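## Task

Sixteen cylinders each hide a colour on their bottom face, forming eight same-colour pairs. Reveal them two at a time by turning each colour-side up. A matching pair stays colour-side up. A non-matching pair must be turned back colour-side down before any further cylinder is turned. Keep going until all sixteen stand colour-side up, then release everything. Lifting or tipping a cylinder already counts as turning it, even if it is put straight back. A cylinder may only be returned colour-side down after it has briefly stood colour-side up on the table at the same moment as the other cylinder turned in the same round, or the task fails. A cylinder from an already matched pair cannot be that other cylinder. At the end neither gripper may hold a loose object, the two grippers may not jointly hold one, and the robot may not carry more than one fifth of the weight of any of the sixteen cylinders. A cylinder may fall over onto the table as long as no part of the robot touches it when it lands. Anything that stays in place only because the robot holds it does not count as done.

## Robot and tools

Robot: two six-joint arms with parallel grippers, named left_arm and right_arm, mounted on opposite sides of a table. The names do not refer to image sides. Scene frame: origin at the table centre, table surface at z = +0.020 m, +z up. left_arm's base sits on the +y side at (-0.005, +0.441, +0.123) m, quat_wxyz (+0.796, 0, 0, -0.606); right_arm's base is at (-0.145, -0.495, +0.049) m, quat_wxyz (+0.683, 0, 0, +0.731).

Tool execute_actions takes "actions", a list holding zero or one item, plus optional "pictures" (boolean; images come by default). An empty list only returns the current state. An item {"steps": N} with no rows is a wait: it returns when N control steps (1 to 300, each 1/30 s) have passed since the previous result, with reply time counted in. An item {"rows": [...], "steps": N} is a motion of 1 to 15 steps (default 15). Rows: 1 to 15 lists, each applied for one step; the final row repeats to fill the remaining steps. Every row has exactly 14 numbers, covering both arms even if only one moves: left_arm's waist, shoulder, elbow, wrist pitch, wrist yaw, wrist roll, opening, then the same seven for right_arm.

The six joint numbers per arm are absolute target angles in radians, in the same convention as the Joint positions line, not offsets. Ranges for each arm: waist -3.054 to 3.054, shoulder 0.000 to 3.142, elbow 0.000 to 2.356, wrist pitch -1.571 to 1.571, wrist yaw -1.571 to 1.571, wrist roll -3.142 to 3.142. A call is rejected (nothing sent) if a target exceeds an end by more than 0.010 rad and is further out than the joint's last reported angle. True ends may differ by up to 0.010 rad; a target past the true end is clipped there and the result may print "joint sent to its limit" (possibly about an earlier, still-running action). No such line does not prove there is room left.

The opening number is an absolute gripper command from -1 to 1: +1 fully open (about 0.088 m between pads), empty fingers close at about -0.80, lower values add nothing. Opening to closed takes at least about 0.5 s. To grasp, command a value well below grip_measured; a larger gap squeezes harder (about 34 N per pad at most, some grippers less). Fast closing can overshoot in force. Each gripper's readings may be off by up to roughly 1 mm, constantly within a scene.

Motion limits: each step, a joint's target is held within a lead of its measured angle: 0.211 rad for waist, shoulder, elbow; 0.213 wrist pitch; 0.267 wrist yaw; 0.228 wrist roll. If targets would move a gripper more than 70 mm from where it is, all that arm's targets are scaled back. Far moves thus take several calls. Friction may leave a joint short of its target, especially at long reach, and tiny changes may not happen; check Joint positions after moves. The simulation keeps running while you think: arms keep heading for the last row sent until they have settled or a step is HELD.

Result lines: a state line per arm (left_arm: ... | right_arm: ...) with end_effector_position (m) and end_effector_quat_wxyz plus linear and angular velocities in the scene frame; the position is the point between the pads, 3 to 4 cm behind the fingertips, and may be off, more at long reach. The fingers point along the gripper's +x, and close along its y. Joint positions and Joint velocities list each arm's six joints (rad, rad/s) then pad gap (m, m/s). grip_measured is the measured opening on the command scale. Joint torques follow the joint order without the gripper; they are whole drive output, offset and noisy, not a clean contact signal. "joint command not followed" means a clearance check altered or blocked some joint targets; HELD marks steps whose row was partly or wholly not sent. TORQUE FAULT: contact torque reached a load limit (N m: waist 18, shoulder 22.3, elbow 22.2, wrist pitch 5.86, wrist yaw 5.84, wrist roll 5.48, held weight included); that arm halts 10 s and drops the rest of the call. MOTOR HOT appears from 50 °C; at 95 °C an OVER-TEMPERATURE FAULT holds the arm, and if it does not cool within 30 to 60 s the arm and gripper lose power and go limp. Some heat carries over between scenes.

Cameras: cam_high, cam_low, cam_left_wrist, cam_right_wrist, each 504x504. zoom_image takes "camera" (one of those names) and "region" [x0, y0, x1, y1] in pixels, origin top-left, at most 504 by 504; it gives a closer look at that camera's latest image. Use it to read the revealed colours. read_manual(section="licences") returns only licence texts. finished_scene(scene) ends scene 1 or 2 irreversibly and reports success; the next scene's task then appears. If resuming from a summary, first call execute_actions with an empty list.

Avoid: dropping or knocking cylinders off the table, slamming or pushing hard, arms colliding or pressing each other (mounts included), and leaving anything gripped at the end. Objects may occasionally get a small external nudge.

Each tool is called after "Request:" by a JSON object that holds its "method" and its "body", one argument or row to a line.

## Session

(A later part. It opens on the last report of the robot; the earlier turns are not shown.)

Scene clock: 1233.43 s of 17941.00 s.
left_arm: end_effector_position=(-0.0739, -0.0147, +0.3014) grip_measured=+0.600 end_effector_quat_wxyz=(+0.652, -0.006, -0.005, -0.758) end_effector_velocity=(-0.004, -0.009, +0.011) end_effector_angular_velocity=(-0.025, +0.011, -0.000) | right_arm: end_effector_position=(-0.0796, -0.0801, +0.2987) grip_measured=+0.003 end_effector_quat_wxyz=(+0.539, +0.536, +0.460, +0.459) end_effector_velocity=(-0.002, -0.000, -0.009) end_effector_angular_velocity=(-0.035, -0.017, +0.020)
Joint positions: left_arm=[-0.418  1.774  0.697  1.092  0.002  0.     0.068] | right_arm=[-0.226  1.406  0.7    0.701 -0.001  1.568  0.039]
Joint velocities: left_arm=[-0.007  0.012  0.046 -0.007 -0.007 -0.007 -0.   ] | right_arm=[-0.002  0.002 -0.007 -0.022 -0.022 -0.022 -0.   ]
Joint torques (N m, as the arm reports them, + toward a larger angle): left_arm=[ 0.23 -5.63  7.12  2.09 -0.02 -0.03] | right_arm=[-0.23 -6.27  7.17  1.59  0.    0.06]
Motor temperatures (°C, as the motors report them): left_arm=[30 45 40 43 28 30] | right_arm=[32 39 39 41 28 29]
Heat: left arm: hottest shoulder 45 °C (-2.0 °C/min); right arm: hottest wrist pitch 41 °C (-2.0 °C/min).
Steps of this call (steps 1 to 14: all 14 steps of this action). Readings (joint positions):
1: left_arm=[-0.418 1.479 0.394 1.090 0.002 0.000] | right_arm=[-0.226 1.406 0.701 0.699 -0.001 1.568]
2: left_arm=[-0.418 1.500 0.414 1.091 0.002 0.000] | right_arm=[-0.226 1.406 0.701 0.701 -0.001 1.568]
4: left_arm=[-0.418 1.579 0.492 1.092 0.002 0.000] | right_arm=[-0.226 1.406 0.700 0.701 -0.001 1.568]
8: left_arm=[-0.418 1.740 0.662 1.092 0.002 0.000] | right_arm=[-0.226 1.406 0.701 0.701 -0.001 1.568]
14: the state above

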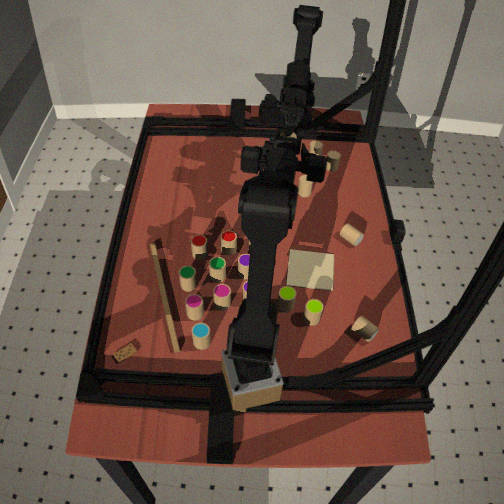

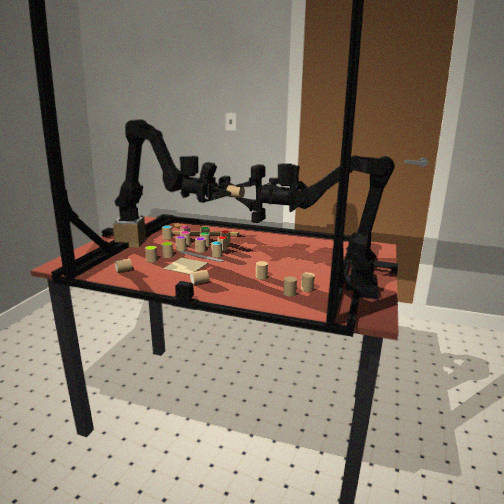

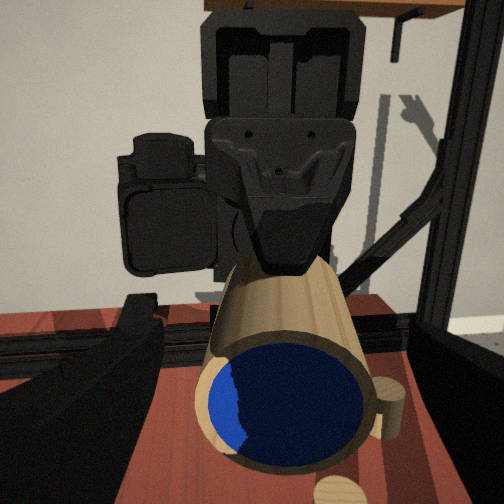

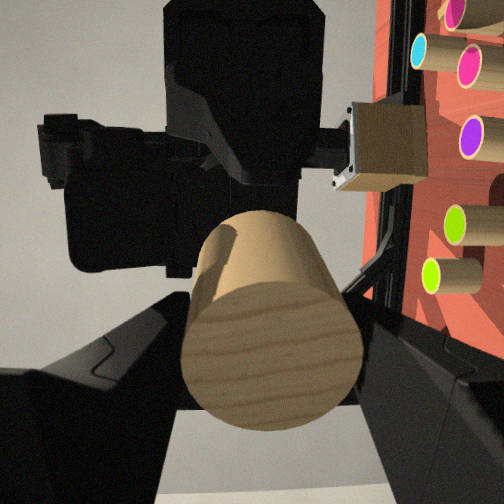

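Request:
{"method": "execute_actions", "body": {
  "actions": [
    {"rows":[[-0.416,1.783,0.708,1.093,0,0,0.55,-0.222,1.404,0.7,0.704,0,1.571,-0.3],[-0.416,1.783,0.708,1.093,0,0,0.47,-0.222,1.404,0.7,0.704,0,1.571,-0.3],[-0.416,1.783,0.708,1.093,0,0,0.38,-0.222,1.404,0.7,0.704,0,1.571,-0.3],[-0.416,1.783,0.708,1.093,0,0,0.3,-0.222,1.404,0.7,0.704,0,1.571,-0.3],[-0.416,1.783,0.708,1.093,0,0,0.2,-0.222,1.404,0.7,0.704,0,1.571,-0.3],[-0.416,1.783,0.708,1.093,0,0,0.15,-0.222,1.404,0.7,0.704,0,1.571,-0.3],[-0.416,1.783,0.708,1.093,0,0,0.1,-0.222,1.404,0.7,0.704,0,1.571,-0.3],[-0.416,1.783,0.708,1.093,0,0,0.06,-0.222,1.404,0.7,0.704,0,1.571,-0.3],[-0.416,1.783,0.708,1.093,0,0,0.03,-0.222,1.404,0.7,0.704,0,1.571,-0.3],[-0.416,1.783,0.708,1.093,0,0,-0.05,-0.222,1.404,0.7,0.704,0,1.571,-0.3],[-0.416,1.783,0.708,1.093,0,0,-0.15,-0.222,1.404,0.7,0.704,0,1.571,-0.3],[-0.416,1.783,0.708,1.093,0,0,-0.3,-0.222,1.404,0.7,0.704,0,1.571,-0.3]],"steps":15}
  ],
  "pictures": false
}}

Request:
{"method": "execute_actions", "body": {
  "actions": [
    {"rows":[[-0.416,1.783,0.708,1.093,0,0,-0.3,-0.222,1.404,0.7,0.704,0,1.571,0.6]],"steps":7}
  ],
  "pictures": false
}}

Request:
{"method": "execute_actions", "body": {
  "actions": [
    {"rows":[[-0.416,1.71,0.63,1.093,0,0,-0.3,-0.222,1.404,0.7,0.704,0,1.571,0.6],[-0.416,1.635,0.55,1.093,0,0,-0.3,-0.222,1.404,0.7,0.704,0,1.571,0.6],[-0.416,1.555,0.47,1.093,0,0,-0.3,-0.222,1.404,0.7,0.704,0,1.571,0.6],[-0.416,1.477,0.39,1.093,0,0,-0.3,-0.222,1.404,0.7,0.704,0,1.571,0.6]],"steps":8}
  ],
  "pictures": false
}}

Request:
{"method": "execute_actions", "body": {
  "actions": [
    {"rows":[[0.05,1.1,0.8,-0.935,0,0,-0.3,-0.05,1.3,1.3,-1.251,0,0,0.4]],"steps":15}
  ],
  "pictures": false
}}

Request:
{"method": "execute_actions", "body": {
  "actions": [
    {"rows":[[0.05,1.1,0.8,-0.935,0,0,-0.3,-0.05,1.3,1.3,-1.251,0,0,0.4]],"steps":15}
  ],
  "pictures": false
}}

Request:
{"method": "execute_actions", "body": {
  "actions": [
    {"rows":[[0.05,1.1,0.8,-0.935,0,0,-0.3,-0.05,1.822,1.502,-1.251,0,0,0.4],[0.05,1.1,0.8,-0.935,0,0,-0.3,-0.05,1.822,1.502,-1.251,0,0,0.4],[0.05,1.1,0.8,-0.935,0,0,-0.3,-0.05,1.822,1.502,-1.251,0,0,0.4],[0.05,1.1,0.8,-0.935,0,0,-0.3,-0.05,1.822,1.502,-1.251,0,0,0.4],[0.05,1.14,0.74,-0.935,0,0,-0.3,-0.05,1.822,1.502,-1.251,0,0,0.4],[0.05,1.19,0.67,-0.935,0,0,-0.3,-0.05,1.822,1.502,-1.251,0,0,0.4],[0.05,1.232,0.596,-0.935,0,0,-0.3,-0.05,1.822,1.502,-1.251,0,0,0.4]],"steps":15}
  ],
  "pictures": false
}}

Request:
{"method": "execute_actions", "body": {
  "actions": [
    {"rows":[[0.05,1.25,0.575,-0.896,0,0,-0.3,-0.05,1.827,1.479,-1.222,0,0,0.4],[0.05,1.27,0.554,-0.855,0,0,-0.3,-0.05,1.832,1.455,-1.194,0,0,0.4],[0.05,1.291,0.534,-0.814,0,0,-0.3,-0.05,1.837,1.432,-1.165,0,0,0.4],[0.05,1.313,0.515,-0.773,0,0,-0.3,-0.05,1.842,1.408,-1.137,0,0,0.4],[0.05,1.336,0.496,-0.731,0,0,-0.3,-0.05,1.847,1.385,-1.108,0,0,0.4],[0.05,1.36,0.478,-0.689,0,0,-0.3,-0.05,1.852,1.361,-1.08,0,0,0.4],[0.05,1.386,0.46,-0.645,0,0,-0.3,-0.05,1.857,1.338,-1.051,0,0,0.4],[0.05,1.413,0.443,-0.601,0,0,-0.3,-0.05,1.857,1.338,-1.051,0,0,0.4],[0.05,1.441,0.427,-0.55,0,0,-0.3,-0.05,1.857,1.338,-1.051,0,0,0.4],[0.05,1.47,0.412,-0.5,0,0,-0.3,-0.05,1.857,1.338,-1.051,0,0,0.4],[0.05,1.495,0.398,-0.465,0,0,-0.3,-0.05,1.857,1.338,-1.051,0,0,0.4],[0.05,1.508,0.39,-0.46,0,0,-0.3,-0.05,1.857,1.338,-1.051,0,0,0.4]],"steps":15}
  ]
}}

Scene clock: 1251.70 s of 17941.00 s.
left_arm: end_effector_position=(-0.0737, -0.0158, +0.3018) grip_measured=+0.028 end_effector_quat_wxyz=(+0.652, -0.006, -0.005, -0.758) end_effector_velocity=(-0.002, +0.001, -0.000) end_effector_angular_velocity=(+0.001, +0.022, -0.010) | right_arm: end_effector_position=(-0.0803, -0.0800, +0.2985) grip_measured=+0.004 end_effector_quat_wxyz=(+0.539, +0.536, +0.461, +0.459) end_effector_velocity=(-0.000, -0.002, +0.001) end_effector_angular_velocity=(+0.006, -0.008, +0.005)
Joint positions: left_arm=[-0.417  1.777  0.702  1.092  0.002  0.     0.04 ] | right_arm=[-0.224  1.406  0.7    0.701 -0.001  1.569  0.039]
Joint velocities: left_arm=[-0.002  0.002 -0.002  0.007  0.007 -0.022 -0.   ] | right_arm=[-0.002 -0.007 -0.007  0.007 -0.007 -0.007 -0.   ]
Joint torques (N m, as the arm reports them, + toward a larger angle): left_arm=[ 0.14 -5.85  6.88  2.1  -0.01 -0.02] | right_arm=[ 0.12 -6.33  7.16  1.59  0.01  0.04]
Motor temperatures (°C, as the motors report them): left_arm=[30 46 41 44 28 30] | right_arm=[32 39 39 43 28 29]
Heat: left arm: hottest shoulder 46 °C (+0.0 °C/min); right arm: hottest wrist pitch 43 °C (+2.0 °C/min).
Steps of this call (steps 1 to 15: the robot went on to your last target; steps 16 to 533: nothing new was sent; steps 534 to 548: all 15 steps of this action). Readings (joint positions):
534: left_arm=[-0.418 1.777 0.702 1.092 0.002 0.000] | right_arm=[-0.226 1.406 0.700 0.701 -0.001 1.569]
535: left_arm=[-0.418 1.777 0.702 1.092 0.002 0.000] | right_arm=[-0.226 1.406 0.700 0.701 -0.001 1.569]
537: left_arm=[-0.418 1.777 0.702 1.092 0.002 0.000] | right_arm=[-0.226 1.406 0.700 0.701 -0.001 1.569]
541: left_arm=[-0.418 1.777 0.702 1.092 0.002 0.000] | right_arm=[-0.225 1.406 0.700 0.701 -0.001 1.569]
548: the state above

Scene clock: 1251.93 s of 17941.00 s.
left_arm: end_effector_position=(-0.0737, -0.0159, +0.3014) grip_measured=+0.028 end_effector_quat_wxyz=(+0.652, -0.006, -0.005, -0.758) end_effector_velocity=(+0.000, +0.001, -0.002) end_effector_angular_velocity=(+0.004, +0.007, +0.005) | right_arm: end_effector_position=(-0.0803, -0.0800, +0.2987) grip_measured=+0.506 end_effector_quat_wxyz=(+0.539, +0.536, +0.460, +0.459) end_effector_velocity=(-0.000, -0.001, +0.001) end_effector_angular_velocity=(+0.006, -0.008, +0.005)
Joint positions: left_arm=[-0.417  1.778  0.702  1.092  0.002  0.     0.04 ] | right_arm=[-0.224  1.406  0.7    0.702 -0.001  1.569  0.064]
Joint velocities: left_arm=[-0.002  0.002 -0.007  0.007 -0.007 -0.007 -0.   ] | right_arm=[-0.002 -0.002 -0.002  0.007 -0.007 -0.007  0.174]
Joint torques (N m, as the arm reports them, + toward a larger angle): left_arm=[ 0.11 -5.87  6.9   2.09 -0.02 -0.03] | right_arm=[ 0.12 -6.32  7.19  1.52  0.01  0.04]
Motor temperatures (°C, as the motors report them): left_arm=[30 46 41 44 28 30] | right_arm=[32 39 39 43 28 29]
Heat: left arm: hottest shoulder 46 °C (+0.0 °C/min); right arm: hottest wrist pitch 43 °C (+2.0 °C/min).
Steps of this call (steps 1 to 7: all 7 steps of this action). Readings (joint positions):
1: left_arm=[-0.417 1.777 0.702 1.092 0.002 0.000] | right_arm=[-0.224 1.406 0.700 0.701 -0.001 1.569]
2: left_arm=[-0.417 1.777 0.702 1.092 0.002 0.000] | right_arm=[-0.224 1.406 0.700 0.701 -0.001 1.569]
4: left_arm=[-0.417 1.777 0.702 1.092 0.002 0.000] | right_arm=[-0.224 1.406 0.700 0.702 -0.001 1.569]
7: the state above

Scene clock: 1252.20 s of 17941.00 s.
left_arm: end_effector_position=(-0.0628, +0.0576, +0.3020) grip_measured=+0.028 end_effector_quat_wxyz=(+0.652, -0.002, -0.002, -0.758) end_effector_velocity=(+0.013, +0.077, +0.006) end_effector_angular_velocity=(-0.025, +0.011, +0.010) | right_arm: end_effector_position=(-0.0803, -0.0800, +0.2987) grip_measured=+0.598 end_effector_quat_wxyz=(+0.539, +0.536, +0.460, +0.459) end_effector_velocity=(-0.002, -0.000, -0.002) end_effector_angular_velocity=(-0.008, -0.006, +0.020)
Joint positions: left_arm=[-0.417  1.503  0.415  1.092  0.002  0.     0.04 ] | right_arm=[-0.224  1.406  0.7    0.702 -0.001  1.569  0.068]
Joint velocities: left_arm=[ 0.002 -0.32  -0.286 -0.007 -0.007 -0.007 -0.   ] | right_arm=[-0.002 -0.002 -0.002 -0.007 -0.022 -0.007  0.001]
Joint torques (N m, as the arm reports them, + toward a larger angle): left_arm=[ 0.1  -4.77  5.56  2.04 -0.02 -0.04] | right_arm=[ 0.16 -6.33  7.2   1.52  0.    0.04]
Motor temperatures (°C, as the motors report them): left_arm=[30 46 41 44 28 30] | right_arm=[32 39 39 43 28 29]
Heat: left arm: hottest shoulder 46 °C (+0.0 °C/min); right arm: hottest wrist pitch 43 °C (+2.0 °C/min).
Steps of this call (steps 1 to 8: all 8 steps of this action). Readings (joint positions):
1: left_arm=[-0.417 1.769 0.692 1.092 0.002 0.000] | right_arm=[-0.224 1.406 0.700 0.702 -0.001 1.569]
2: left_arm=[-0.417 1.743 0.661 1.090 0.002 0.000] | right_arm=[-0.224 1.406 0.700 0.702 -0.001 1.569]
4: left_arm=[-0.417 1.640 0.546 1.088 0.002 0.000] | right_arm=[-0.224 1.406 0.700 0.702 -0.001 1.569]
8: the state above

Scene clock: 1252.70 s of 17941.00 s.
left_arm: end_effector_position=(+0.1075, +0.0885, +0.4695) grip_measured=+0.027 end_effector_quat_wxyz=(+0.807, -0.034, -0.047, -0.588) end_effector_velocity=(+0.062, +0.065, -0.148) end_effector_angular_velocity=(+1.168, +0.379, +0.200) | right_arm: end_effector_position=(-0.1516, -0.0905, +0.4372) grip_measured=+0.401 end_effector_quat_wxyz=(+0.682, +0.167, +0.272, +0.659) end_effector_velocity=(+0.003, -0.080, -0.342) end_effector_angular_velocity=(-1.744, -2.135, +0.311)
Joint positions: left_arm=[ 0.04   1.105  0.792  0.429 -0.002 -0.     0.04 ] | right_arm=[-0.053  1.283  1.301 -0.169  0.     0.634  0.059]
Joint velocities: left_arm=[ 0.222 -0.364  0.276 -1.868  0.022 -0.007 -0.   ] | right_arm=[-0.002 -0.042  0.139 -1.956  0.007 -2.132 -0.   ]
Joint torques (N m, as the arm reports them, + toward a larger angle): left_arm=[-0.83 -1.49  6.33  0.97  0.11 -0.02] | right_arm=[ 0.19 -3.23  6.25  0.73 -0.04 -0.09]
Motor temperatures (°C, as the motors report them): left_arm=[30 46 41 44 28 30] | right_arm=[32 39 39 43 28 29]
Heat: left arm: hottest shoulder 46 °C (+0.0 °C/min); right arm: hottest wrist pitch 43 °C (+2.0 °C/min).
Steps of this call (steps 1 to 15: all 15 steps of this action). Readings (joint positions):
1: left_arm=[-0.406 1.482 0.427 1.055 0.010 0.000] | right_arm=[-0.213 1.398 0.719 0.660 0.009 1.535]
2: left_arm=[-0.377 1.460 0.449 1.005 0.012 -0.000] | right_arm=[-0.186 1.391 0.747 0.607 0.010 1.488]
4: left_arm=[-0.309 1.409 0.506 0.943 0.010 -0.000] | right_arm=[-0.126 1.372 0.826 0.513 0.003 1.387]
8: left_arm=[-0.179 1.289 0.629 0.813 0.010 -0.000] | right_arm=[-0.060 1.330 1.048 0.271 -0.000 1.129]
15: the state above

Scene clock: 1253.20 s of 17941.00 s.
left_arm: end_effector_position=(+0.0859, +0.1630, +0.2790) grip_measured=+0.027 end_effector_quat_wxyz=(+0.734, +0.249, +0.344, -0.530) end_effector_velocity=(-0.104, +0.317, -0.277) end_effector_angular_velocity=(+1.890, +0.610, -0.003) | right_arm: end_effector_position=(-0.1498, -0.2124, +0.2689) grip_measured=+0.400 end_effector_quat_wxyz=(+0.591, -0.385, +0.384, +0.596) end_effector_velocity=(+0.004, -0.290, -0.139) end_effector_angular_velocity=(-1.462, -0.043, +0.061)
Joint positions: left_arm=[ 0.048  1.103  0.8   -0.575 -0.002  0.     0.04 ] | right_arm=[-0.052  1.298  1.303 -1.154  0.001  0.009  0.059]
Joint velocities: left_arm=[-0.002 -0.002 -0.002 -1.985 -0.007  0.007 -0.   ] | right_arm=[-0.002 -0.002 -0.037 -1.429 -0.007 -0.066  0.   ]
Joint torques (N m, as the arm reports them, + toward a larger angle): left_arm=[ 0.19 -3.55  7.47  1.53  0.08 -0.02] | right_arm=[ 0.12 -4.64  6.67  1.12 -0.06 -0.07]
Motor temperatures (°C, as the motors report them): left_arm=[30 46 41 44 28 30] | right_arm=[32 39 40 43 28 29]
Heat: left arm: hottest shoulder 46 °C (+0.0 °C/min); right arm: hottest wrist pitch 43 °C (+2.0 °C/min).
Steps of this call (steps 1 to 15: all 15 steps of this action). Readings (joint positions):
1: left_arm=[0.045 1.097 0.799 0.366 -0.002 -0.000] | right_arm=[-0.053 1.283 1.304 -0.234 0.000 0.564]
2: left_arm=[0.046 1.095 0.801 0.299 -0.002 0.000] | right_arm=[-0.053 1.284 1.304 -0.302 0.000 0.495]
4: left_arm=[0.046 1.097 0.801 0.158 -0.002 0.000] | right_arm=[-0.053 1.293 1.304 -0.438 0.000 0.353]
8: left_arm=[0.047 1.103 0.800 -0.111 -0.002 0.000] | right_arm=[-0.052 1.298 1.304 -0.702 0.000 0.097]
15: the state above

Scene clock: 1253.70 s of 17941.00 s.
left_arm: end_effector_position=(+0.0460, +0.2845, +0.1592) grip_measured=+0.026 end_effector_quat_wxyz=(+0.572, +0.416, +0.573, -0.414) end_effector_velocity=(+0.002, +0.002, +0.000) end_effector_angular_velocity=(+0.014, -0.019, -0.015) | right_arm: end_effector_position=(-0.1506, -0.1603, +0.1647) grip_measured=+0.400 end_effector_quat_wxyz=(+0.492, -0.508, +0.501, +0.498) end_effector_velocity=(+0.002, +0.015, +0.040) end_effector_angular_velocity=(+0.125, -0.005, +0.005)
Joint positions: left_arm=[ 0.048  1.234  0.593 -0.932 -0.002  0.     0.04 ] | right_arm=[-0.052  1.831  1.492 -1.251  0.001  0.003  0.059]
Joint velocities: left_arm=[-0.007  0.002  0.002 -0.007 -0.022  0.007 -0.   ] | right_arm=[-0.002 -0.061  0.085 -0.022  0.007 -0.007 -0.   ]
Joint torques (N m, as the arm reports them, + toward a larger angle): left_arm=[ 0.17 -3.01  6.29  0.33  0.07 -0.05] | right_arm=[ 0.13 -9.1   6.62  0.05 -0.05 -0.05]
Motor temperatures (°C, as the motors report them): left_arm=[30 46 41 44 28 30] | right_arm=[32 39 40 43 28 29]
Heat: left arm: hottest shoulder 46 °C (+0.0 °C/min); right arm: hottest wrist pitch 43 °C (+2.0 °C/min).
Steps of this call (steps 1 to 15: all 15 steps of this action). Readings (joint positions):
1: left_arm=[0.048 1.103 0.800 -0.642 -0.002 0.000] | right_arm=[-0.052 1.327 1.329 -1.213 0.001 0.007]
2: left_arm=[0.048 1.103 0.800 -0.709 -0.002 0.000] | right_arm=[-0.052 1.374 1.380 -1.229 0.001 0.005]
4: left_arm=[0.048 1.103 0.800 -0.834 -0.002 0.000] | right_arm=[-0.052 1.489 1.468 -1.212 0.001 0.004]
8: left_arm=[0.048 1.164 0.700 -0.900 -0.002 0.000] | right_arm=[-0.052 1.711 1.500 -1.242 0.001 0.003]
15: the state above

Scene clock: 1254.20 s of 17941.00 s.
left_arm: end_effector_position=(+0.0456, +0.2858, +0.0812) grip_measured=+0.026 end_effector_quat_wxyz=(+0.570, +0.417, +0.575, -0.412) end_effector_velocity=(-0.012, +0.038, -0.048) end_effector_angular_velocity=(+0.097, +0.024, +0.005) | right_arm: end_effector_position=(-0.1507, -0.1568, +0.1215) grip_measured=+0.400 end_effector_quat_wxyz=(+0.499, -0.501, +0.494, +0.505) end_effector_velocity=(-0.000, +0.004, -0.001) end_effector_angular_velocity=(+0.017, +0.008, -0.010)
Joint positions: left_arm=[ 0.048  1.496  0.398 -0.484 -0.002  0.     0.04 ] | right_arm=[-0.052  1.851  1.344 -1.054  0.001  0.003  0.059]
Joint velocities: left_arm=[-0.002  0.159 -0.154  0.212 -0.007 -0.007 -0.   ] | right_arm=[-0.002  0.002 -0.002  0.022 -0.007  0.007  0.   ]
Joint torques (N m, as the arm reports them, + toward a larger angle): left_arm=[ 0.2  -3.11  4.72  0.83  0.08 -0.05] | right_arm=[ 0.21 -7.92  5.62  0.21 -0.07 -0.08]
Motor temperatures (°C, as the motors report them): left_arm=[30 46 41 44 28 30] | right_arm=[32 39 39 43 28 29]
Heat: left arm: hottest shoulder 46 °C (+0.0 °C/min); right arm: hottest wrist pitch 43 °C (+2.0 °C/min).
Steps of this call (steps 1 to 15: all 15 steps of this action). Readings (joint positions):
1: left_arm=[0.048 1.235 0.591 -0.927 -0.002 0.000] | right_arm=[-0.052 1.830 1.493 -1.246 0.001 0.003]
2: left_arm=[0.048 1.240 0.585 -0.907 -0.002 0.000] | right_arm=[-0.052 1.830 1.490 -1.231 0.001 0.003]
4: left_arm=[0.048 1.266 0.561 -0.844 -0.002 0.000] | right_arm=[-0.052 1.830 1.465 -1.186 0.001 0.003]
8: left_arm=[0.048 1.354 0.488 -0.693 -0.002 0.000] | right_arm=[-0.052 1.836 1.380 -1.092 0.001 0.003]
15: the state above

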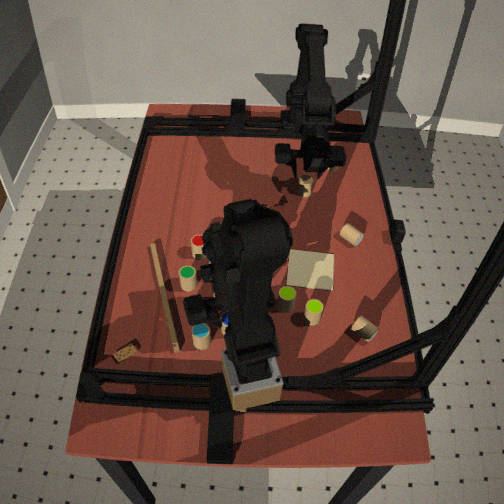

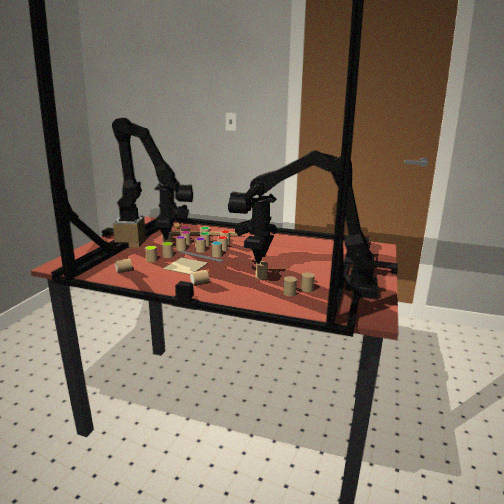

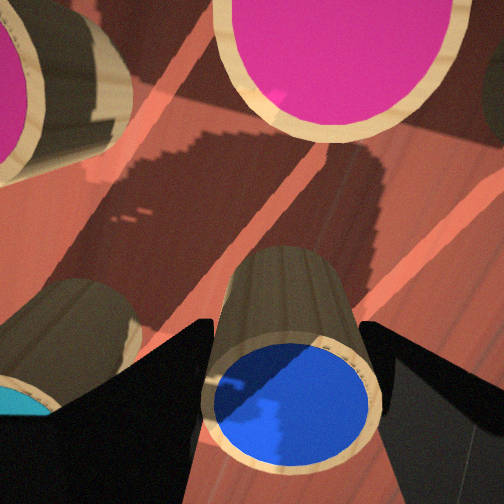

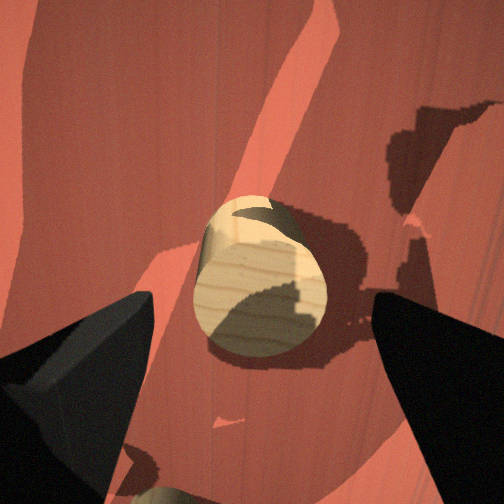

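Request:
{"method": "execute_actions", "body": {
  "actions": [
    {"rows":[[0.05,1.508,0.39,-0.46,0,0,0,-0.05,1.863,1.326,-1.035,0,0,0.35],[0.05,1.508,0.39,-0.46,0,0,0.1,-0.05,1.87,1.314,-1.018,0,0,0.35],[0.05,1.508,0.39,-0.46,0,0,0.2,-0.05,1.876,1.302,-1.0,0,0,0.35],[0.05,1.508,0.39,-0.46,0,0,0.27,-0.05,1.883,1.29,-0.985,0,0,0.35],[0.05,1.508,0.39,-0.46,0,0,0.27,-0.05,1.89,1.278,-0.968,0,0,0.35],[0.05,1.508,0.39,-0.46,0,0,0.27,-0.05,1.896,1.266,-0.95,0,0,0.35],[0.05,1.441,0.427,-0.557,0,0,0.27,-0.05,1.902,1.254,-0.935,0,0,0.35],[0.05,1.386,0.46,-0.645,0,0,0.27,-0.05,1.902,1.254,-0.935,0,0,0.35],[0.05,1.336,0.496,-0.731,0,0,0.27,-0.05,1.902,1.254,-0.935,0,0,0.35],[0.05,1.29,0.534,-0.814,0,0,0.27,-0.05,1.902,1.254,-0.935,0,0,0.35],[0.05,1.232,0.596,-0.935,0,0,0.27,-0.05,1.902,1.254,-0.935,0,0,0.35]],"steps":14}
  ],
  "pictures": false
}}

Request:
{"method": "execute_actions", "body": {
  "actions": [
    {"rows":[[0.05,1.2,0.65,-0.935,0,0,0.3,-0.05,1.902,1.254,-0.935,0,0,0.25],[0.05,1.1,0.7,-0.8,0,0,0.4,-0.05,1.902,1.254,-0.935,0,0,0.2],[0.0,1.0,0.7,-0.6,0,0,0.6,-0.05,1.902,1.254,-0.935,0,0,0.15],[-0.1,1.0,0.7,-0.4,0,0,0.6,-0.05,1.902,1.254,-0.935,0,0,0.1],[-0.42,1.0,0.5,0.5,0,0,0.6,-0.05,1.902,1.254,-0.935,0,0,0.06],[-0.42,1.0,0.5,0.5,0,0,0.6,-0.05,1.902,1.254,-0.935,0,0,0.03],[-0.42,1.0,0.5,0.5,0,0,0.6,-0.05,1.902,1.254,-0.935,0,0,-0.05],[-0.42,1.0,0.5,0.5,0,0,0.6,-0.05,1.902,1.254,-0.935,0,0,-0.15],[-0.42,1.0,0.5,0.5,0,0,0.6,-0.05,1.902,1.254,-0.935,0,0,-0.3]],"steps":12}
  ],
  "pictures": false
}}

Request:
{"method": "execute_actions", "body": {
  "actions": [
    {"rows":[[-0.42,1.0,0.5,0.5,0,0,0.6,-0.05,1.886,1.304,-0.998,0,0,-0.3],[-0.42,1.0,0.5,0.5,0,0,0.6,-0.05,1.87,1.353,-1.06,0,0,-0.3],[-0.42,1.0,0.5,0.5,0,0,0.6,-0.05,1.854,1.403,-1.125,0,0,-0.3],[-0.42,1.0,0.5,0.5,0,0,0.6,-0.05,1.838,1.452,-1.188,0,0,-0.3],[-0.42,1.0,0.5,0.5,0,0,0.6,-0.05,1.822,1.502,-1.251,0,0,-0.3]],"steps":10}
  ],
  "pictures": false
}}

Request:
{"method": "execute_actions", "body": {
  "actions": [
    {"rows":[[-0.42,1.0,0.5,0.5,0,0,0.6,-0.226,1.3,1.3,0,0,1.571,-0.3]],"steps":15}
  ],
  "pictures": false
}}

Request:
{"method": "execute_actions", "body": {
  "actions": [
    {"rows":[[-0.42,1.477,0.39,1.09,0,0,0.6,-0.226,1.404,0.7,0.704,0,1.571,-0.3]],"steps":15}
  ],
  "pictures": false
}}

Request:
{"method": "execute_actions", "body": {
  "actions": [
    {"rows":[[-0.42,1.477,0.39,1.09,0,0,0.6,-0.226,1.404,0.7,0.704,0,1.571,-0.3]],"steps":7}
  ],
  "pictures": false
}}

Request:
{"method": "execute_actions", "body": {
  "actions": [
    {"rows":[[-0.42,1.53,0.44,1.093,0,0,0.6,-0.226,1.404,0.7,0.704,0,1.571,-0.3],[-0.42,1.58,0.495,1.093,0,0,0.6,-0.226,1.404,0.7,0.704,0,1.571,-0.3],[-0.42,1.635,0.55,1.093,0,0,0.6,-0.226,1.404,0.7,0.704,0,1.571,-0.3],[-0.42,1.69,0.6,1.093,0,0,0.6,-0.226,1.404,0.7,0.704,0,1.571,-0.3],[-0.42,1.74,0.655,1.093,0,0,0.6,-0.226,1.404,0.7,0.704,0,1.571,-0.3],[-0.42,1.783,0.708,1.093,0,0,0.6,-0.226,1.404,0.7,0.704,0,1.571,-0.3]],"steps":14}
  ]
}}

Scene clock: 1265.10 s of 17941.00 s.
left_arm: end_effector_position=(+0.0485, +0.2769, +0.1517) grip_measured=+0.267 end_effector_quat_wxyz=(+0.580, +0.409, +0.565, -0.420) end_effector_velocity=(+0.014, -0.039, +0.200) end_effector_angular_velocity=(-0.260, -0.093, -0.005) | right_arm: end_effector_position=(-0.1508, -0.1595, +0.0873) grip_measured=+0.350 end_effector_quat_wxyz=(+0.496, -0.504, +0.498, +0.502) end_effector_velocity=(+0.001, +0.011, +0.000) end_effector_angular_velocity=(+0.051, +0.008, -0.000)
Joint positions: left_arm=[ 0.048  1.258  0.575 -0.861 -0.001 -0.     0.052] | right_arm=[-0.052  1.895  1.258 -0.939  0.     0.003  0.056]
Joint velocities: left_arm=[ 0.002 -0.53   0.53  -0.784 -0.007  0.007  0.002] | right_arm=[-0.007 -0.002 -0.002  0.051 -0.007 -0.007 -0.001]
Joint torques (N m, as the arm reports them, + toward a larger angle): left_arm=[ 0.16 -1.49  3.82 -0.25  0.06 -0.03] | right_arm=[ 0.13 -7.72  5.41  0.22 -0.05 -0.06]
Motor temperatures (°C, as the motors report them): left_arm=[30 45 39 42 28 30] | right_arm=[32 40 39 42 28 29]
Heat: left arm: hottest shoulder 45 °C (-1.0 °C/min); right arm: hottest wrist pitch 42 °C (-1.0 °C/min).
Steps of this call (steps 1 to 15: the robot went on to your last target; steps 16 to 313: nothing new was sent; steps 314 to 327: all 14 steps of this action). Readings (joint positions):
314: left_arm=[0.048 1.500 0.395 -0.465 -0.001 -0.000] | right_arm=[-0.052 1.852 1.342 -1.050 0.001 0.003]
315: left_arm=[0.048 1.500 0.395 -0.465 -0.001 -0.000] | right_arm=[-0.052 1.852 1.338 -1.041 0.001 0.003]
317: left_arm=[0.048 1.501 0.395 -0.461 -0.001 0.000] | right_arm=[-0.052 1.854 1.324 -1.015 0.001 0.003]
321: left_arm=[0.048 1.473 0.411 -0.533 -0.001 -0.000] | right_arm=[-0.052 1.877 1.281 -0.959 0.001 0.003]
327: the state above

Scene clock: 1265.50 s of 17941.00 s.
left_arm: end_effector_position=(-0.0402, +0.1617, +0.2334) grip_measured=+0.595 end_effector_quat_wxyz=(+0.614, +0.279, +0.247, -0.696) end_effector_velocity=(-0.154, -0.276, +0.298) end_effector_angular_velocity=(-1.961, +0.242, -0.406) | right_arm: end_effector_position=(-0.1507, -0.1590, +0.0873) grip_measured=+0.004 end_effector_quat_wxyz=(+0.496, -0.504, +0.497, +0.503) end_effector_velocity=(-0.000, -0.002, +0.000) end_effector_angular_velocity=(-0.007, +0.007, +0.005)
Joint positions: left_arm=[-0.392  1.011  0.505 -0.256  0.002  0.001  0.068] | right_arm=[-0.052  1.895  1.258 -0.937  0.001  0.003  0.039]
Joint velocities: left_arm=[-0.437 -0.007 -0.061  2.029 -0.022 -0.022  0.003] | right_arm=[-0.002 -0.002 -0.002 -0.007 -0.007 -0.007  0.   ]
Joint torques (N m, as the arm reports them, + toward a larger angle): left_arm=[ 0.49 -3.69  7.68  2.11 -0.01 -0.04] | right_arm=[ 0.15 -7.72  5.41  0.2  -0.06 -0.07]
Motor temperatures (°C, as the motors report them): left_arm=[30 45 40 42 28 30] | right_arm=[32 40 39 42 28 29]
Heat: left arm: hottest shoulder 45 °C (-1.0 °C/min); right arm: hottest wrist pitch 42 °C (-1.0 °C/min).
Steps of this call (steps 1 to 12: all 12 steps of this action). Readings (joint positions):
1: left_arm=[0.048 1.241 0.594 -0.890 -0.001 -0.000] | right_arm=[-0.052 1.895 1.258 -0.937 0.001 0.003]
2: left_arm=[0.048 1.216 0.612 -0.893 -0.001 0.000] | right_arm=[-0.052 1.895 1.258 -0.937 0.001 0.003]
4: left_arm=[0.024 1.137 0.636 -0.786 -0.003 0.001] | right_arm=[-0.052 1.895 1.258 -0.937 0.001 0.003]
8: left_arm=[-0.220 1.013 0.555 -0.513 -0.006 0.001] | right_arm=[-0.052 1.895 1.258 -0.937 0.001 0.003]
12: the state above

Scene clock: 1265.83 s of 17941.00 s.
left_arm: end_effector_position=(-0.0555, +0.1050, +0.3603) grip_measured=+0.600 end_effector_quat_wxyz=(+0.652, +0.042, +0.036, -0.756) end_effector_velocity=(-0.004, -0.031, +0.332) end_effector_angular_velocity=(-1.499, +0.229, +0.006) | right_arm: end_effector_position=(-0.1507, -0.1556, +0.1680) grip_measured=+0.004 end_effector_quat_wxyz=(+0.500, -0.501, +0.493, +0.506) end_effector_velocity=(-0.000, -0.010, +0.107) end_effector_angular_velocity=(+0.134, +0.009, +0.005)
Joint positions: left_arm=[-0.417  1.006  0.504  0.392  0.001  0.     0.068] | right_arm=[-0.052  1.823  1.495 -1.232  0.001  0.003  0.039]
Joint velocities: left_arm=[-0.002 -0.032 -0.002  1.487 -0.007 -0.007  0.   ] | right_arm=[-0.002 -0.188  0.188 -0.242 -0.007 -0.007  0.   ]
Joint torques (N m, as the arm reports them, + toward a larger angle): left_arm=[-0.18 -3.4   7.3   1.95  0.   -0.02] | right_arm=[ 0.12 -7.1   5.43 -0.08 -0.07 -0.07]
Motor temperatures (°C, as the motors report them): left_arm=[30 45 40 42 28 30] | right_arm=[32 40 39 42 28 29]
Heat: left arm: hottest shoulder 45 °C (-1.0 °C/min); right arm: hottest wrist pitch 42 °C (-1.0 °C/min).
Steps of this call (steps 1 to 10: all 10 steps of this action). Readings (joint positions):
1: left_arm=[-0.403 1.011 0.504 -0.188 0.002 0.000] | right_arm=[-0.052 1.895 1.265 -0.949 0.001 0.003]
2: left_arm=[-0.408 1.010 0.504 -0.121 0.001 0.000] | right_arm=[-0.052 1.895 1.280 -0.983 0.001 0.003]
4: left_arm=[-0.414 1.007 0.504 0.010 0.001 0.000] | right_arm=[-0.052 1.892 1.339 -1.080 0.001 0.003]
8: left_arm=[-0.417 1.007 0.504 0.270 0.001 0.000] | right_arm=[-0.052 1.844 1.471 -1.209 0.001 0.003]
10: the state above

Scene clock: 1266.33 s of 17941.00 s.
left_arm: end_effector_position=(-0.0556, +0.1047, +0.3853) grip_measured=+0.600 end_effector_quat_wxyz=(+0.653, -0.000, -0.001, -0.758) end_effector_velocity=(+0.004, -0.000, -0.002) end_effector_angular_velocity=(+0.006, -0.008, +0.024) | right_arm: end_effector_position=(-0.0810, -0.0974, +0.4066) grip_measured=+0.003 end_effector_quat_wxyz=(+0.707, +0.278, +0.402, +0.511) end_effector_velocity=(+0.015, +0.117, +0.402) end_effector_angular_velocity=(+2.232, +1.703, -0.580)
Joint positions: left_arm=[-0.417  1.     0.504  0.498  0.001  0.     0.068] | right_arm=[-0.227  1.3    1.308 -0.297  0.003  0.996  0.039]
Joint velocities: left_arm=[ 0.002 -0.002 -0.002 -0.007 -0.022  0.007 -0.   ] | right_arm=[ 0.002 -0.007 -0.007  1.927 -0.022  2.117 -0.   ]
Joint torques (N m, as the arm reports them, + toward a larger angle): left_arm=[-0.22 -2.83  7.27  2.15  0.01 -0.05] | right_arm=[ 0.18 -5.49  6.87  1.57 -0.12  0.02]
Motor temperatures (°C, as the motors report them): left_arm=[30 44 40 42 28 30] | right_arm=[32 40 39 42 28 29]
Heat: left arm: hottest shoulder 44 °C (-2.0 °C/min); right arm: hottest wrist pitch 42 °C (-1.0 °C/min).
Steps of this call (steps 1 to 15: all 15 steps of this action). Readings (joint positions):
1: left_arm=[-0.417 1.005 0.504 0.432 0.001 0.000] | right_arm=[-0.064 1.784 1.461 -1.172 -0.012 0.056]
2: left_arm=[-0.417 1.002 0.504 0.455 0.001 0.000] | right_arm=[-0.101 1.735 1.404 -1.099 -0.015 0.130]
4: left_arm=[-0.417 1.000 0.504 0.477 0.001 0.000] | right_arm=[-0.186 1.629 1.327 -0.986 0.003 0.273]
8: left_arm=[-0.417 1.000 0.504 0.495 0.001 0.000] | right_arm=[-0.232 1.436 1.307 -0.758 0.006 0.510]
15: the state above

Scene clock: 1266.83 s of 17941.00 s.
left_arm: end_effector_position=(-0.0615, +0.0653, +0.3017) grip_measured=+0.600 end_effector_quat_wxyz=(+0.653, -0.000, -0.000, -0.758) end_effector_velocity=(-0.000, -0.004, -0.003) end_effector_angular_velocity=(-0.011, +0.009, +0.005) | right_arm: end_effector_position=(-0.0785, -0.0812, +0.2652) grip_measured=+0.002 end_effector_quat_wxyz=(+0.572, +0.503, +0.492, +0.421) end_effector_velocity=(+0.008, +0.049, +0.362) end_effector_angular_velocity=(+1.684, -0.189, -0.006)
Joint positions: left_arm=[-0.417  1.468  0.388  1.082  0.001  0.     0.068] | right_arm=[-0.227  1.42   0.694  0.586  0.003  1.562  0.039]
Joint velocities: left_arm=[-0.002  0.042  0.002  0.051 -0.007 -0.007 -0.   ] | right_arm=[-0.002 -0.002 -0.017  1.707 -0.007  0.081 -0.   ]
Joint torques (N m, as the arm reports them, + toward a larger angle): left_arm=[-0.23 -3.68  6.41  2.26  0.   -0.04] | right_arm=[ 0.   -7.98  8.21  1.93 -0.08  0.03]
Motor temperatures (°C, as the motors report them): left_arm=[30 44 40 42 28 30] | right_arm=[32 40 39 42 28 29]
Heat: left arm: hottest shoulder 44 °C (-2.0 °C/min); right arm: hottest wrist pitch 42 °C (-1.0 °C/min).
Steps of this call (steps 1 to 15: all 15 steps of this action). Readings (joint positions):
1: left_arm=[-0.417 1.031 0.486 0.560 0.001 0.000] | right_arm=[-0.227 1.308 1.289 -0.229 0.003 1.051]
2: left_arm=[-0.417 1.079 0.470 0.645 0.001 0.000] | right_arm=[-0.227 1.311 1.260 -0.175 0.003 1.101]
4: left_arm=[-0.417 1.205 0.435 0.761 0.001 0.000] | right_arm=[-0.227 1.327 1.180 -0.075 0.003 1.210]
8: left_arm=[-0.417 1.435 0.392 0.987 0.001 0.000] | right_arm=[-0.227 1.390 0.950 0.166 0.003 1.457]
15: the state above

Scene clock: 1267.07 s of 17941.00 s.
left_arm: end_effector_position=(-0.0615, +0.0651, +0.3020) grip_measured=+0.600 end_effector_quat_wxyz=(+0.653, -0.001, -0.001, -0.758) end_effector_velocity=(+0.000, -0.001, +0.002) end_effector_angular_velocity=(-0.006, +0.008, +0.005) | right_arm: end_effector_position=(-0.0783, -0.0802, +0.2971) grip_measured=+0.003 end_effector_quat_wxyz=(+0.543, +0.535, +0.461, +0.455) end_effector_velocity=(-0.002, -0.000, +0.017) end_effector_angular_velocity=(+0.076, -0.034, +0.010)
Joint positions: left_arm=[-0.417  1.471  0.388  1.087  0.001  0.     0.068] | right_arm=[-0.227  1.406  0.702  0.691  0.003  1.568  0.039]
Joint velocities: left_arm=[-0.002  0.002  0.002  0.007 -0.007 -0.007  0.   ] | right_arm=[ 0.002 -0.002 -0.002  0.081 -0.007 -0.022  0.   ]
Joint torques (N m, as the arm reports them, + toward a larger angle): left_arm=[-0.21 -3.8   6.36  2.19 -0.01 -0.02] | right_arm=[ 0.09 -6.35  7.06  1.87 -0.1   0.03]
Motor temperatures (°C, as the motors report them): left_arm=[30 44 40 42 28 30] | right_arm=[32 40 39 42 28 29]
Heat: left arm: hottest shoulder 44 °C (-2.0 °C/min); right arm: hottest wrist pitch 42 °C (-1.0 °C/min).
Steps of this call (steps 1 to 7: all 7 steps of this action). Readings (joint positions):
1: left_arm=[-0.417 1.470 0.388 1.084 0.001 0.000] | right_arm=[-0.227 1.418 0.695 0.634 0.003 1.564]
2: left_arm=[-0.417 1.470 0.388 1.086 0.001 0.000] | right_arm=[-0.227 1.412 0.699 0.660 0.003 1.565]
4: left_arm=[-0.417 1.471 0.388 1.087 0.001 0.000] | right_arm=[-0.227 1.406 0.702 0.685 0.003 1.566]
7: the state above

Scene clock: 1267.53 s of 17941.00 s.
left_arm: end_effector_position=(-0.0734, -0.0148, +0.3014) grip_measured=+0.600 end_effector_quat_wxyz=(+0.653, -0.006, -0.005, -0.758) end_effector_velocity=(-0.001, -0.008, +0.012) end_effector_angular_velocity=(-0.037, -0.002, +0.005) | right_arm: end_effector_position=(-0.0783, -0.0802, +0.2993) grip_measured=+0.003 end_effector_quat_wxyz=(+0.540, +0.537, +0.458, +0.458) end_effector_velocity=(+0.002, -0.001, -0.002) end_effector_angular_velocity=(-0.008, -0.006, -0.010)
Joint positions: left_arm=[-0.417  1.774  0.697  1.092  0.001  0.     0.068] | right_arm=[-0.227  1.406  0.702  0.701  0.003  1.568  0.039]
Joint velocities: left_arm=[-0.002  0.012  0.042  0.007 -0.007  0.007 -0.   ] | right_arm=[-0.002 -0.002 -0.002 -0.007  0.007 -0.007 -0.   ]
Joint torques (N m, as the arm reports them, + toward a larger angle): left_arm=[-0.26 -5.53  7.02  2.1   0.   -0.03] | right_arm=[ 0.04 -6.39  7.21  1.62 -0.11  0.06]
Motor temperatures (°C, as the motors report them): left_arm=[30 44 40 43 28 30] | right_arm=[32 40 39 42 28 29]
Heat: left arm: hottest shoulder 44 °C (-2.0 °C/min); right arm: hottest wrist pitch 42 °C (-1.0 °C/min).
Steps of this call (steps 1 to 14: all 14 steps of this action). Readings (joint positions):
1: left_arm=[-0.417 1.480 0.394 1.090 0.001 0.000] | right_arm=[-0.227 1.406 0.702 0.694 0.003 1.568]
2: left_arm=[-0.417 1.501 0.415 1.091 0.001 0.000] | right_arm=[-0.227 1.406 0.702 0.699 0.003 1.568]
4: left_arm=[-0.417 1.579 0.493 1.092 0.001 0.000] | right_arm=[-0.227 1.406 0.702 0.701 0.003 1.568]
8: left_arm=[-0.417 1.740 0.663 1.092 0.001 0.000] | right_arm=[-0.227 1.406 0.702 0.701 0.003 1.568]
14: the state above

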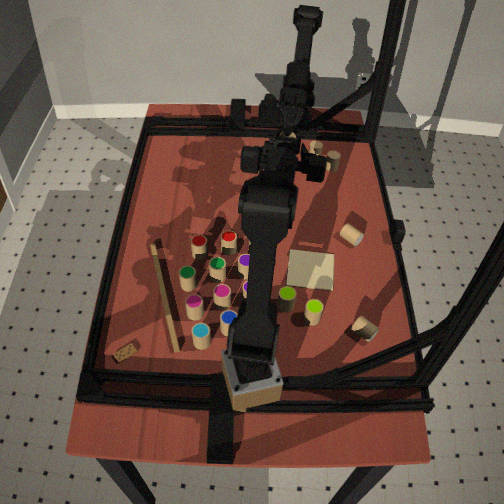

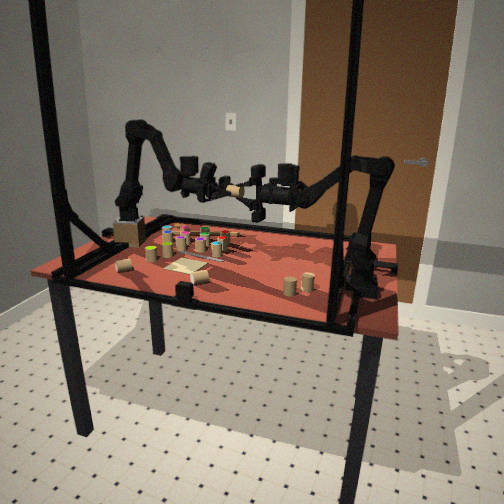

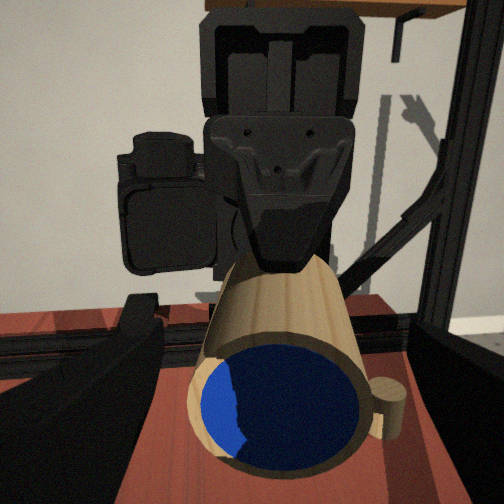

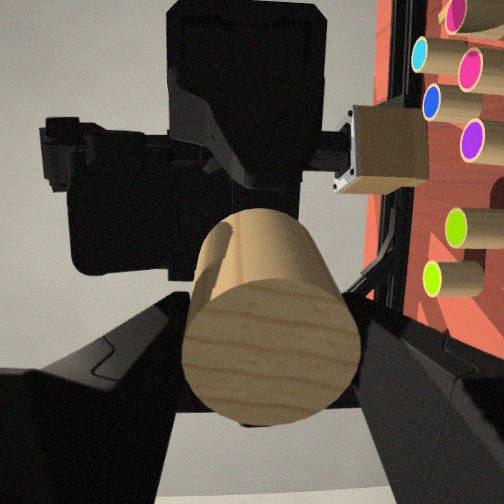

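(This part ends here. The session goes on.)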